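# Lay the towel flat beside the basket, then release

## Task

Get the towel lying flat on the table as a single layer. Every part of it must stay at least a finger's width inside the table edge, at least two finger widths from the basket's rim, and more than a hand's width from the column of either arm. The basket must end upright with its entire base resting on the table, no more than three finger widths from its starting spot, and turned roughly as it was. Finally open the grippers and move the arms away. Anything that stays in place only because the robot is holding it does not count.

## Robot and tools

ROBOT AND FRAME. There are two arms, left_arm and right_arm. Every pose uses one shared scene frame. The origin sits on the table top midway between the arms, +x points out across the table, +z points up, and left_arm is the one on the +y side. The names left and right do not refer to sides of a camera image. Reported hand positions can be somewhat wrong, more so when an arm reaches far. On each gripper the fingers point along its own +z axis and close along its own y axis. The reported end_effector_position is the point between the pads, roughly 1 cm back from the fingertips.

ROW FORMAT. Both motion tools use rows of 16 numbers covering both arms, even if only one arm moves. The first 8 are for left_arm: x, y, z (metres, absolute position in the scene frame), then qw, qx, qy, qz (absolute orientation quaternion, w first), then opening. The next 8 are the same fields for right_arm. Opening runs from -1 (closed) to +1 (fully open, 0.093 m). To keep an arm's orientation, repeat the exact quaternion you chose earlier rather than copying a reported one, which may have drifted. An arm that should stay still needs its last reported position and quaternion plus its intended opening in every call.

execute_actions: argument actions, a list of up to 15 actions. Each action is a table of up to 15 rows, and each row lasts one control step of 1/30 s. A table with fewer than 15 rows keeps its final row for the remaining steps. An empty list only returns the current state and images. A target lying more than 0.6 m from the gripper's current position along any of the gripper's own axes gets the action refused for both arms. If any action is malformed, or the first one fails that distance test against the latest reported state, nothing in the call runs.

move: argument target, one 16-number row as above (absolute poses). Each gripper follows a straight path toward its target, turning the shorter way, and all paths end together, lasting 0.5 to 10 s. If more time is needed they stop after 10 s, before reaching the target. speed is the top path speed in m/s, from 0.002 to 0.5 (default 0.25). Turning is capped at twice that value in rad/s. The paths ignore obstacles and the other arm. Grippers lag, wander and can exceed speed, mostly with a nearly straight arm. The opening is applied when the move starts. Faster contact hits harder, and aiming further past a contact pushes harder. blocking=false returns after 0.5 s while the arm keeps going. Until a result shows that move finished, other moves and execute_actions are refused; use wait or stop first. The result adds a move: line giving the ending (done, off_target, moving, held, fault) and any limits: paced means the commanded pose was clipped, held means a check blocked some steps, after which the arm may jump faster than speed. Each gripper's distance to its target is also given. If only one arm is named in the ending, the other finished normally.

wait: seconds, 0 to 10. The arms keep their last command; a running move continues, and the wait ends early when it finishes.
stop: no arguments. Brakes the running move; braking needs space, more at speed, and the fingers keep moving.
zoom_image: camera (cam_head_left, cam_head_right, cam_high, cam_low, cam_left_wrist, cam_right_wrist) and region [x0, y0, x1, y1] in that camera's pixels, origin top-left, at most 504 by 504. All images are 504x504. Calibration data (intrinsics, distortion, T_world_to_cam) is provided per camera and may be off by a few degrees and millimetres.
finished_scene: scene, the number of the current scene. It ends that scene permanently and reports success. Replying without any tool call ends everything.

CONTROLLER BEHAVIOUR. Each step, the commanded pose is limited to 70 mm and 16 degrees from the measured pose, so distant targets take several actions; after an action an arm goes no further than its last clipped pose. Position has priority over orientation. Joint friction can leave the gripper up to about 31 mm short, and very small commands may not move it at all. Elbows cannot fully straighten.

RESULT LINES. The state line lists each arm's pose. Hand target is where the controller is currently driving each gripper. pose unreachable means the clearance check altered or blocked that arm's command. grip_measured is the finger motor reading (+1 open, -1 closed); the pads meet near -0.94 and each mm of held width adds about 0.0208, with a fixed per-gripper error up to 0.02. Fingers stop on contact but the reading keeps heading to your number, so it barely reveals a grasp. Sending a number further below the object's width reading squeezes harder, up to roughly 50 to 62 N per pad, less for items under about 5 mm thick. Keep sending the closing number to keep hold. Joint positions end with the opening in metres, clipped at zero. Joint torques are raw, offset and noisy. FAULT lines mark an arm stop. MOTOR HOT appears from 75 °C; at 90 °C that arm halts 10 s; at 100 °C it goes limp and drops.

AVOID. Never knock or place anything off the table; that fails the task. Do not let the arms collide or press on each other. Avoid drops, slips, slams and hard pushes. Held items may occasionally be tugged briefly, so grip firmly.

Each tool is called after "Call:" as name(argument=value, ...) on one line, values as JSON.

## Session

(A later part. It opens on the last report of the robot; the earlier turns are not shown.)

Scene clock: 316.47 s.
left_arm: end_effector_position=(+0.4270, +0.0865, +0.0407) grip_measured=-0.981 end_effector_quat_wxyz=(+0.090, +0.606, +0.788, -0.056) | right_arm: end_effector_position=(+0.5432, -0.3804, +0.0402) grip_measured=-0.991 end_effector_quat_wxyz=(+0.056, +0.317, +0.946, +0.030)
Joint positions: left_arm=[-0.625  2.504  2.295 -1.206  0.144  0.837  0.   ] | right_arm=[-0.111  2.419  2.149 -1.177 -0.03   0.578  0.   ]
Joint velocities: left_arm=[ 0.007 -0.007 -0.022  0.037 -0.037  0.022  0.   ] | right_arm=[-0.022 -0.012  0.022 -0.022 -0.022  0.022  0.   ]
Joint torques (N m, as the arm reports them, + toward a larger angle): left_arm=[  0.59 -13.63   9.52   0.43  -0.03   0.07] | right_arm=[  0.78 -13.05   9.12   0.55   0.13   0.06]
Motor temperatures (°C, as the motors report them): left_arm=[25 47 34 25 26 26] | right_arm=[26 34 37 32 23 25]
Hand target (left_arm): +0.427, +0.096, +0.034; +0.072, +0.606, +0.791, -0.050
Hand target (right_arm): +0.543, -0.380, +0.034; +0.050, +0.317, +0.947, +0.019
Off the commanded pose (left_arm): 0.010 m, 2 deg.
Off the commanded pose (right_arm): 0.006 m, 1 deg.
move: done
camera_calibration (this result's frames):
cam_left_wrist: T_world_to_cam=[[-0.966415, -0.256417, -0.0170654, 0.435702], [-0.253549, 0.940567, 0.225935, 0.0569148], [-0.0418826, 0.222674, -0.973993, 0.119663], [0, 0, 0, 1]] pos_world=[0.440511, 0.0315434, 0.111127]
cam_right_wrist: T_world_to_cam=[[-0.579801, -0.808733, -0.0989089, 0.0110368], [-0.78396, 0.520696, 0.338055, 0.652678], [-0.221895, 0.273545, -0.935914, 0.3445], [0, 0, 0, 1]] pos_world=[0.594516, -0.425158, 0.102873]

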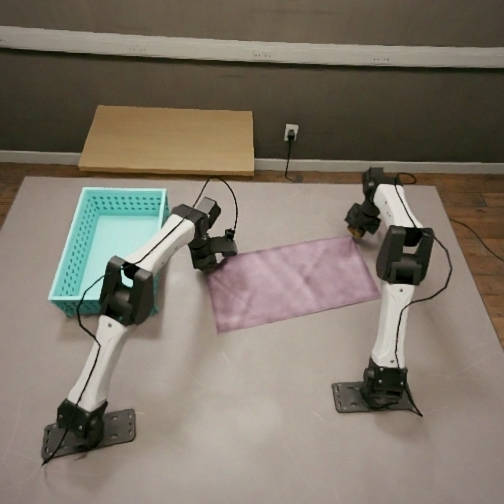

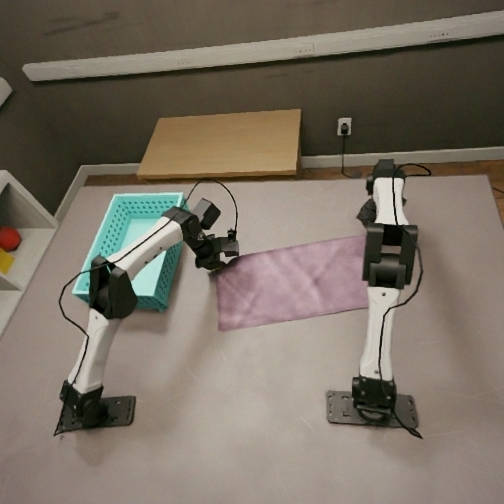

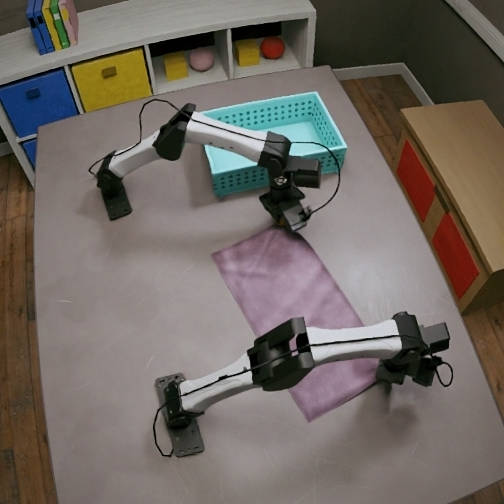

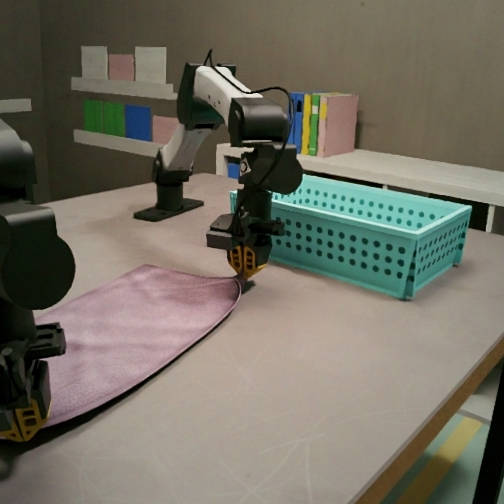

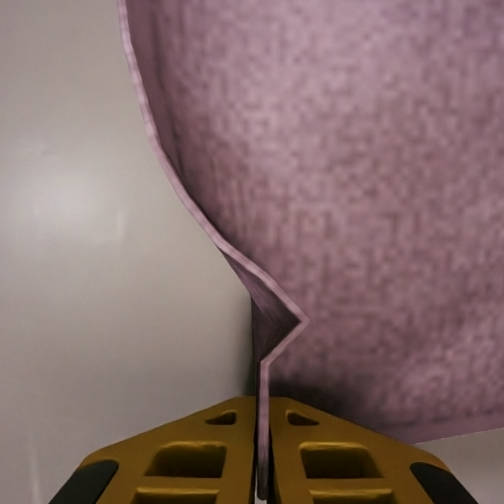

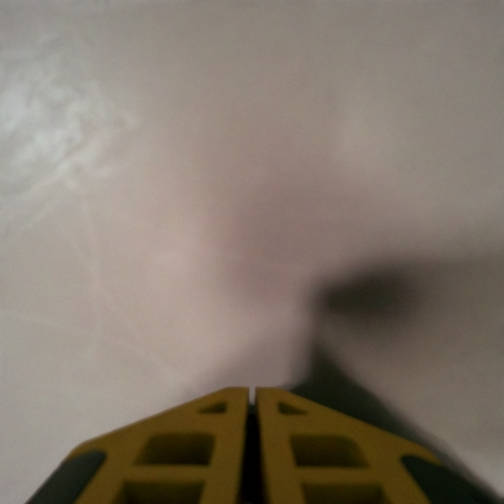

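Call:
move(target=[0.442,0.105,0.018,0,0.30,0.954,0,-1, 0.553,-0.384,0.015,0.03,0.317,0.948,0.01,-1], speed=0.2)

Call:
execute_actions(actions=[[[0.442,0.105,0.018,0,0.30,0.954,0,0.0, 0.553,-0.384,0.015,0.03,0.317,0.948,0.01,0.3]],[[0.442,0.105,0.018,0,0.30,0.954,0,0.0, 0.553,-0.384,0.015,0.03,0.317,0.948,0.01,0.3]]])

Scene clock: 325.20 s.
left_arm: end_effector_position=(+0.4496, +0.0971, +0.0294) grip_measured=-0.981 end_effector_quat_wxyz=(+0.050, +0.305, +0.951, -0.022) | right_arm: end_effector_position=(+0.5526, -0.3811, +0.0229) grip_measured=-0.991 end_effector_quat_wxyz=(+0.034, +0.318, +0.947, +0.024)
Joint positions: left_arm=[-0.625  2.811  2.857 -1.511  0.028  0.157  0.   ] | right_arm=[-0.111  2.544  2.315 -1.263 -0.029  0.579  0.   ]
Joint velocities: left_arm=[-0.022  0.012  0.017 -0.037 -0.037 -0.037  0.   ] | right_arm=[-0.002 -0.012 -0.007 -0.007  0.007 -0.037  0.   ]
Joint torques (N m, as the arm reports them, + toward a larger angle): left_arm=[ -0.33 -13.95   8.75   0.19  -0.24  -0.14] | right_arm=[  0.64 -13.41   9.05   0.44   0.21  -0.02]
Motor temperatures (°C, as the motors report them): left_arm=[25 50 35 25 26 26] | right_arm=[26 37 37 32 23 25]
Hand target (left_arm): +0.441, +0.106, +0.017; +0.022, +0.299, +0.954, -0.003
Hand target (right_arm): +0.553, -0.384, +0.015; +0.031, +0.317, +0.948, +0.010
Off the commanded pose (left_arm): 0.016 m, 6 deg.
Off the commanded pose (right_arm): 0.008 m, 2 deg.
joint sent to its limit (left arm) — the command would take joint 4 (wrist pitch) past its lower limit, so that joint was sent only as far as its limit.
move: off_target (left_arm)
camera_calibration (this result's frames):
cam_left_wrist: T_world_to_cam=[[-0.584418, -0.811326, 0.0143256, 0.34126], [-0.764843, 0.556661, 0.324259, 0.319499], [-0.271054, 0.178546, -0.94586, 0.213779], [0, 0, 0, 1]] pos_world=[0.501751, 0.0608506, 0.0937157]
cam_right_wrist: T_world_to_cam=[[-0.584105, -0.808239, -0.0746467, 0.0162004], [-0.767447, 0.51999, 0.375014, 0.656017], [-0.264285, 0.276335, -0.924009, 0.354852], [0, 0, 0, 1]] pos_world=[0.606703, -0.426086, 0.0830801]

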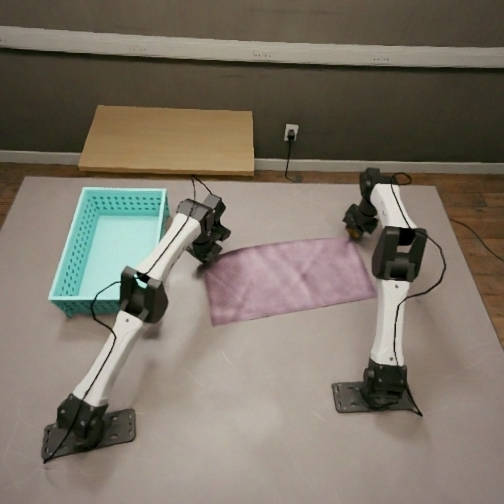

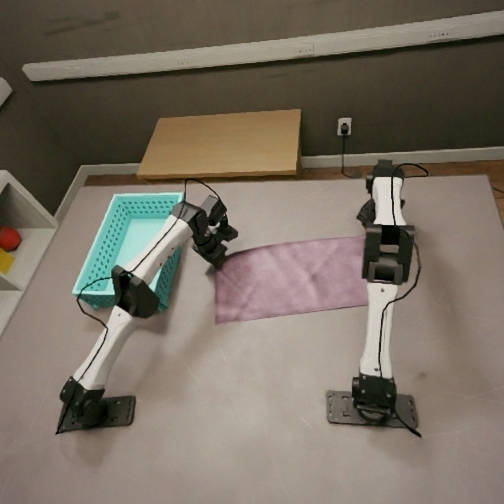

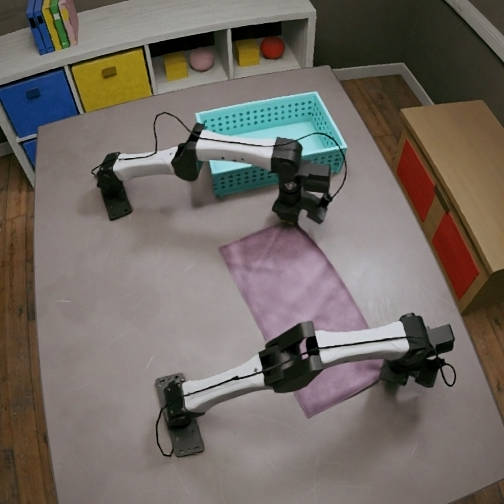

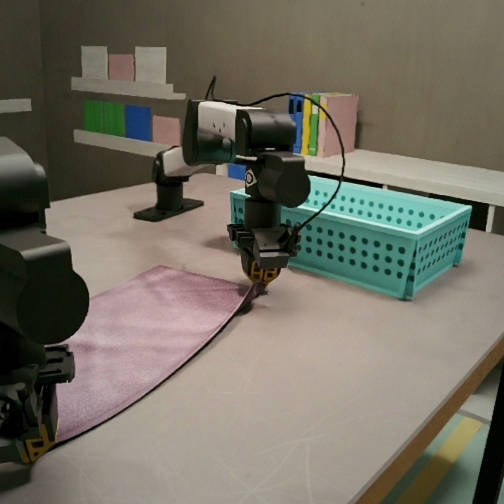

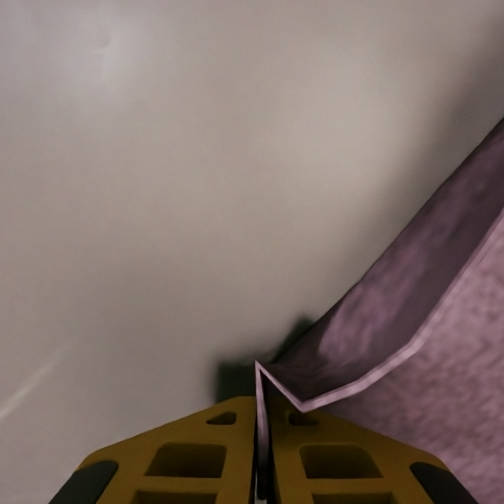

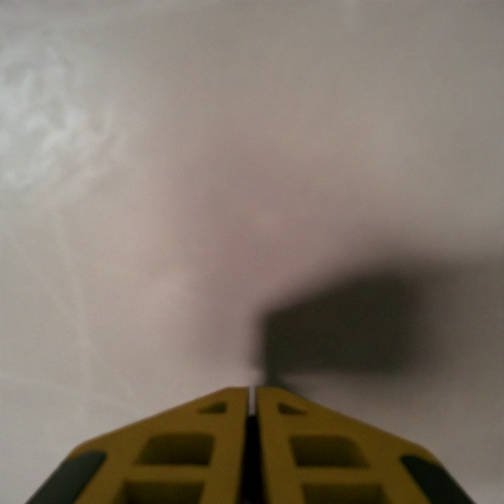

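Scene clock: 326.20 s.
left_arm: end_effector_position=(+0.4453, +0.1029, +0.0254) grip_measured=-0.003 end_effector_quat_wxyz=(+0.036, +0.304, +0.952, -0.010) | right_arm: end_effector_position=(+0.5525, -0.3832, +0.0229) grip_measured=+0.297 end_effector_quat_wxyz=(+0.036, +0.318, +0.947, +0.018)
Joint positions: left_arm=[-0.625  2.82   2.861 -1.537  0.008  0.155  0.045] | right_arm=[-0.111  2.544  2.315 -1.263 -0.017  0.579  0.059]
Joint velocities: left_arm=[-0.007 -0.007 -0.007  0.066  0.022  0.007 -0.001] | right_arm=[-0.012  0.012 -0.002 -0.022  0.051 -0.022 -0.001]
Joint torques (N m, as the arm reports them, + toward a larger angle): left_arm=[ -0.34 -14.49   8.87   0.34  -0.05  -0.16] | right_arm=[  0.63 -13.29   9.21   0.45   0.1   -0.02]
Motor temperatures (°C, as the motors report them): left_arm=[25 50 35 25 26 26] | right_arm=[26 38 38 32 23 25]
Hand target (left_arm): +0.441, +0.105, +0.018; +0.023, +0.300, +0.954, -0.003
Hand target (right_arm): +0.553, -0.384, +0.015; +0.030, +0.317, +0.948, +0.010
Off the commanded pose (left_arm): 0.008 m, 4 deg.
Off the commanded pose (right_arm): 0.008 m, 1 deg.
joint sent to its limit (left arm) — the command would take joint 4 (wrist pitch) past its lower limit, so that joint was sent only as far as its limit.
camera_calibration (this result's frames):
cam_left_wrist: T_world_to_cam=[[-0.58129, -0.813697, -0.0000790774, 0.342799], [-0.760422, 0.543197, 0.355944, 0.312938], [-0.289587, 0.206967, -0.934507, 0.212814], [0, 0, 0, 1]] pos_world=[0.498859, 0.0649022, 0.0875151]
cam_right_wrist: T_world_to_cam=[[-0.58496, -0.808532, -0.0640089, 0.0145195], [-0.766604, 0.525402, 0.369149, 0.658765], [-0.264838, 0.265007, -0.927163, 0.35139], [0, 0, 0, 1]] pos_world=[0.606567, -0.427497, 0.0835429]

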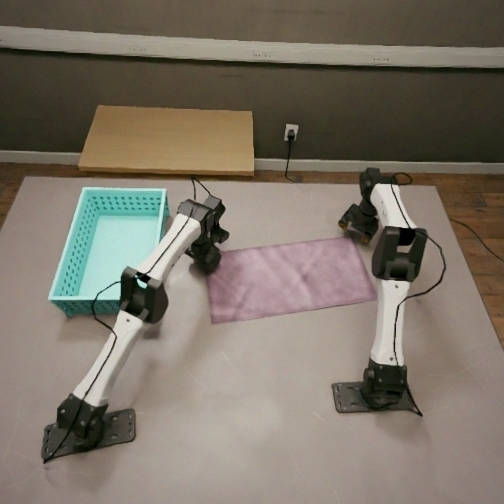

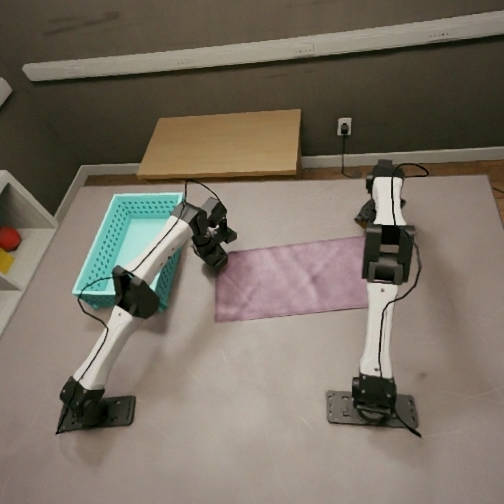

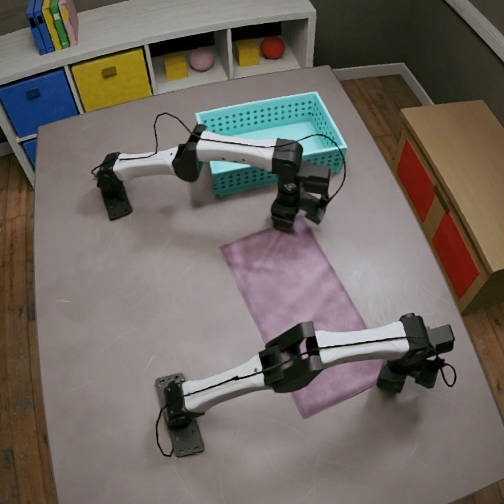

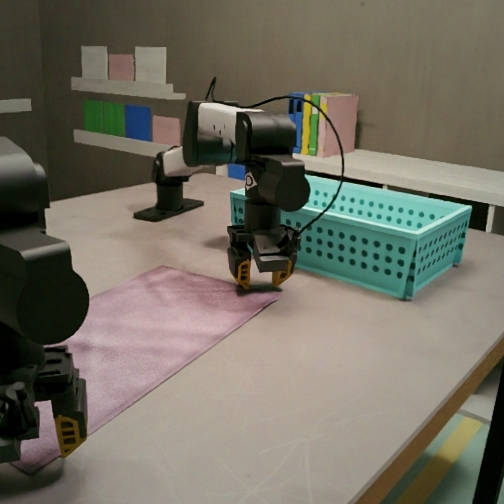

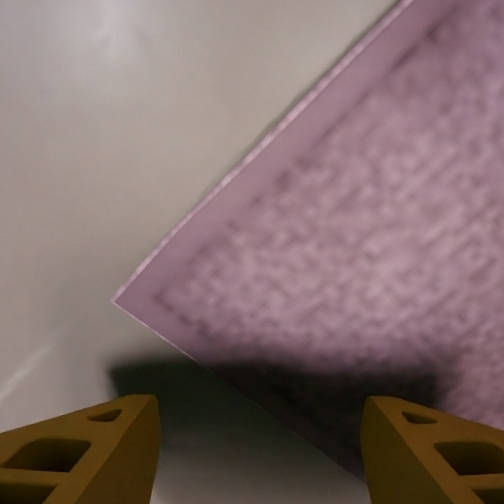

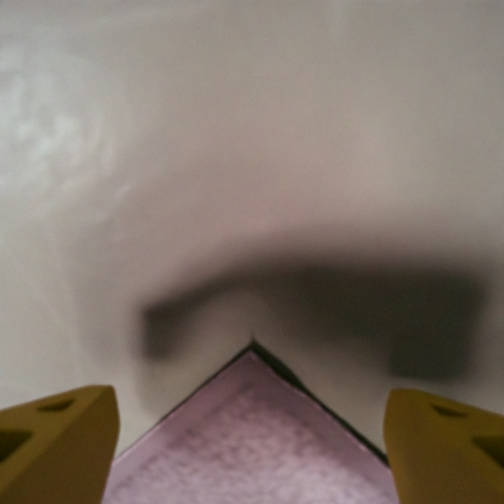

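Flat. Retreat up and back.

Call:
move(target=[0.36,0.11,0.16,0.2,0.30,0.93,-0.06,0.0, 0.48,-0.40,0.15,0.15,0.317,0.935,0.05,0.3], speed=0.2)

Call:
move(target=[0.12,0.27,0.30,0.36,0.25,0.89,-0.1,0.0, 0.18,-0.52,0.30,0.36,0.30,0.875,-0.12,0.3], speed=0.25)

Call:
zoom_image(camera="cam_high", region=[180, 150, 440, 440])

Scene clock: 334.13 s.
left_arm: end_effector_position=(+0.3621, +0.1136, +0.1631) grip_measured=-0.003 end_effector_quat_wxyz=(+0.196, +0.303, +0.931, -0.056) | right_arm: end_effector_position=(+0.4848, -0.3998, +0.1581) grip_measured=+0.297 end_effector_quat_wxyz=(+0.160, +0.316, +0.934, +0.048)
Joint positions: left_arm=[-0.677  1.897  1.743 -1.007  0.032  0.108  0.045] | right_arm=[-0.164  1.931  1.797 -1.102 -0.028  0.534  0.059]
Joint velocities: left_arm=[ 0.012 -0.012 -0.012  0.066 -0.007 -0.007 -0.001] | right_arm=[ 0.002 -0.002 -0.012 -0.022 -0.081 -0.022  0.   ]
Joint torques (N m, as the arm reports them, + toward a larger angle): left_arm=[ -0.88 -11.35   7.     1.42   0.1   -0.13] | right_arm=[ -0.07 -10.86   6.47   1.09  -0.13  -0.05]
Motor temperatures (°C, as the motors report them): left_arm=[25 53 35 25 26 26] | right_arm=[26 40 38 31 23 25]
Hand target (left_arm): +0.359, +0.109, +0.162; +0.199, +0.302, +0.930, -0.062
Hand target (right_arm): +0.481, -0.401, +0.150; +0.150, +0.317, +0.935, +0.050
Off the commanded pose (left_arm): 0.005 m, 1 deg.
Off the commanded pose (right_arm): 0.009 m, 1 deg.
move: done
camera_calibration (this result's frames):
cam_left_wrist: T_world_to_cam=[[-0.589025, -0.808034, -0.0114201, 0.307174], [-0.807958, 0.588573, 0.0280254, 0.260326], [-0.0159239, 0.0257346, -0.999542, 0.247345], [0, 0, 0, 1]] pos_world=[0.395204, 0.0886202, 0.243444]
cam_right_wrist: T_world_to_cam=[[-0.556907, -0.807907, -0.192717, -0.022863], [-0.830352, 0.536195, 0.15169, 0.635289], [-0.0192172, 0.2445, -0.969459, 0.342634], [0, 0, 0, 1]] pos_world=[0.521365, -0.442884, 0.231396]

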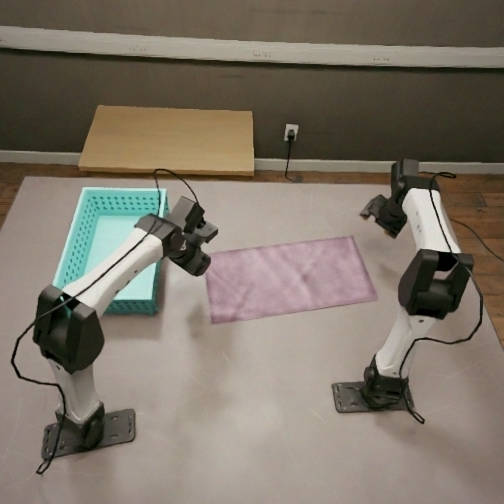

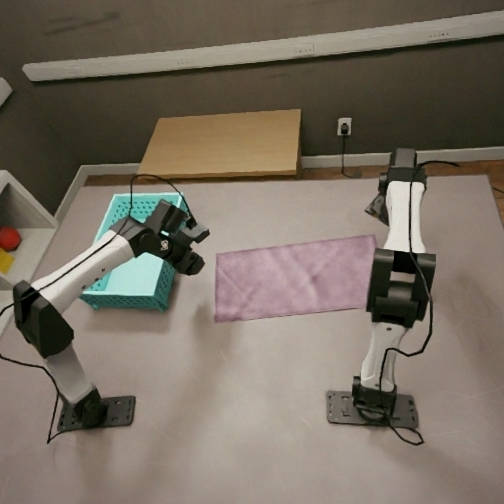

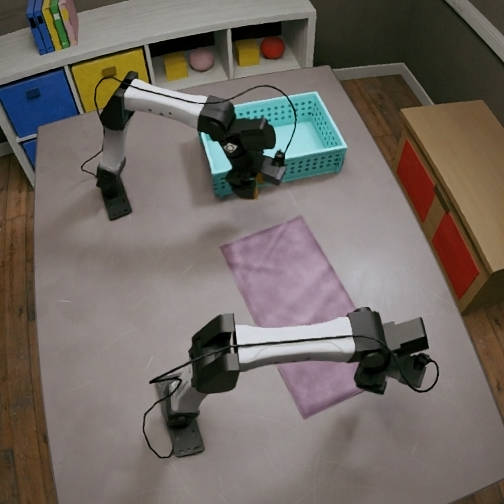

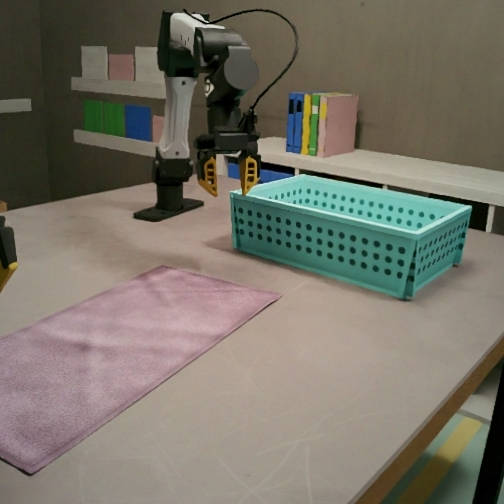

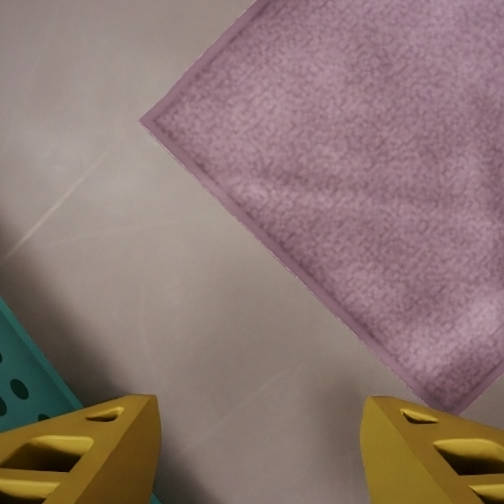

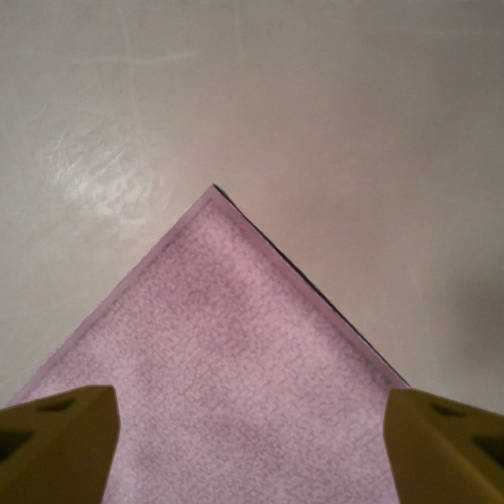

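Scene clock: 336.40 s.
left_arm: end_effector_position=(+0.1205, +0.2675, +0.2993) grip_measured=-0.003 end_effector_quat_wxyz=(+0.365, +0.252, +0.891, -0.098) | right_arm: end_effector_position=(+0.1834, -0.5243, +0.3007) grip_measured=+0.297 end_effector_quat_wxyz=(+0.365, +0.302, +0.872, -0.120)
Joint positions: left_arm=[-0.424  0.74   1.307 -1.383  0.192  0.215  0.045] | right_arm=[-1.201  0.921  1.324 -1.252 -0.354 -0.36   0.059]
Joint velocities: left_arm=[-0.002  0.007 -0.002 -0.007  0.051  0.051  0.001] | right_arm=[ 0.007  0.002  0.002  0.051 -0.051 -0.007 -0.   ]
Joint torques (N m, as the arm reports them, + toward a larger angle): left_arm=[0.61 1.12 7.97 1.6  0.21 0.08] | right_arm=[-0.11  0.53  8.65  1.53 -0.32 -0.03]
Motor temperatures (°C, as the motors report them): left_arm=[25 52 35 25 26 26] | right_arm=[26 40 38 31 23 25]
Hand target (left_arm): +0.116, +0.269, +0.300; +0.363, +0.254, +0.891, -0.098
Hand target (right_arm): +0.183, -0.524, +0.302; +0.364, +0.302, +0.874, -0.113
Off the commanded pose (left_arm): 0.003 m, 1 deg.
Off the commanded pose (right_arm): 0.006 m, 1 deg.
move: done
camera_calibration (this result's frames):
cam_left_wrist: T_world_to_cam=[[-0.524553, -0.851329, -0.00905667, 0.293902], [-0.802415, 0.497914, -0.328955, 0.101197], [0.284558, -0.165287, -0.944302, 0.374044], [0, 0, 0, 1]] pos_world=[0.128932, 0.261645, 0.389161]
cam_right_wrist: T_world_to_cam=[[-0.598154, -0.801377, -0.00253912, -0.309973], [-0.751544, 0.562052, -0.345368, 0.578725], [0.278197, -0.204675, -0.938464, 0.206153], [0, 0, 0, 1]] pos_world=[0.192175, -0.531485, 0.392553]

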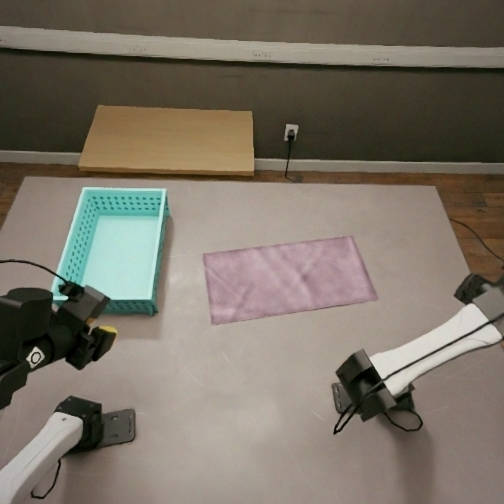

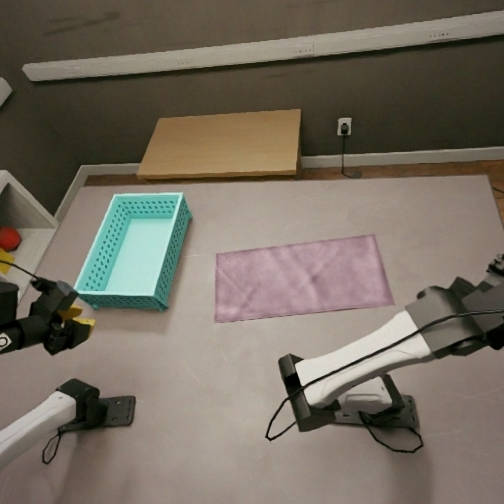

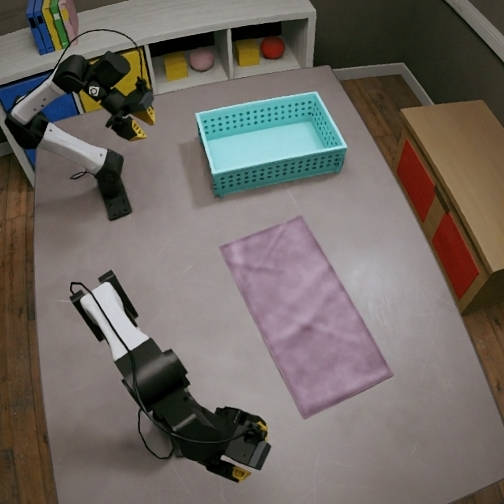

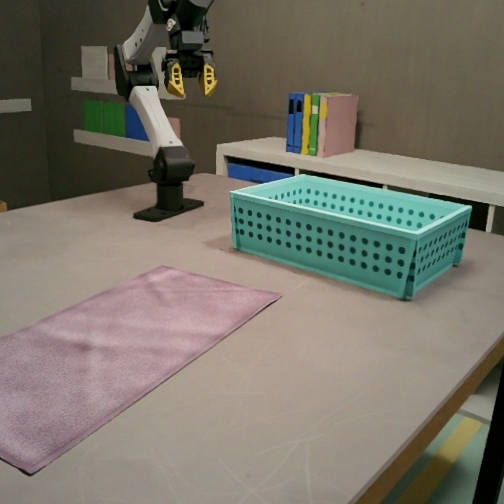

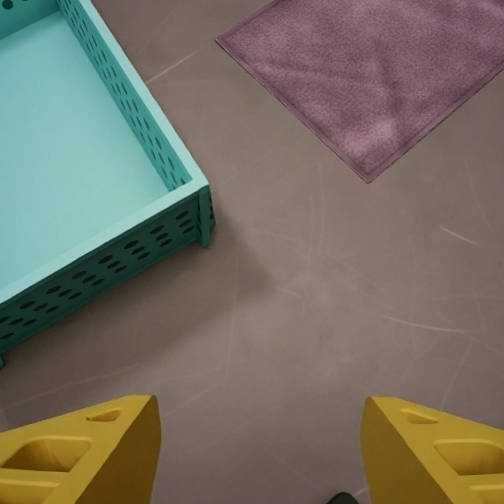

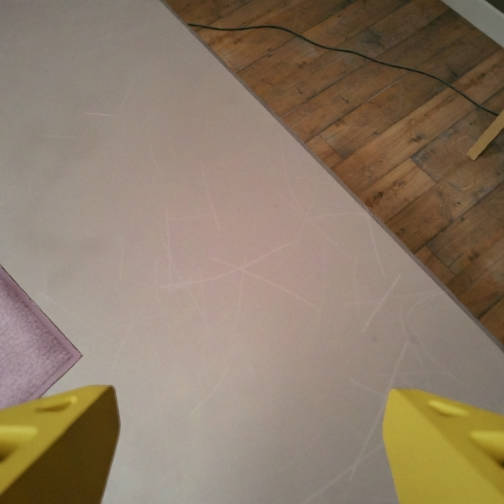

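Region (180, 150, 440, 440) of cam_high's 504x504 image, scaled by 1.738, with more detail than that image has; it fills the left 452 columns of this view, and the rest is white.

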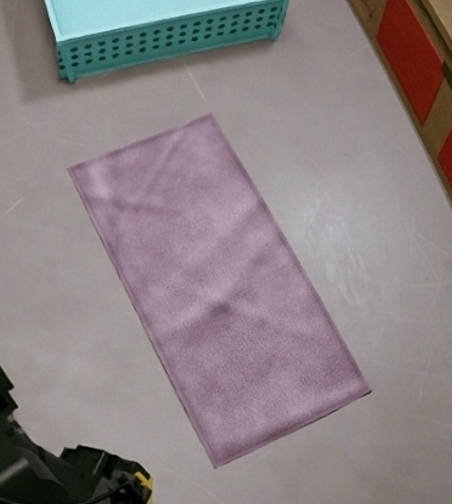

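Call:
finished_scene(scene=1)

The scene is finished: the task was done.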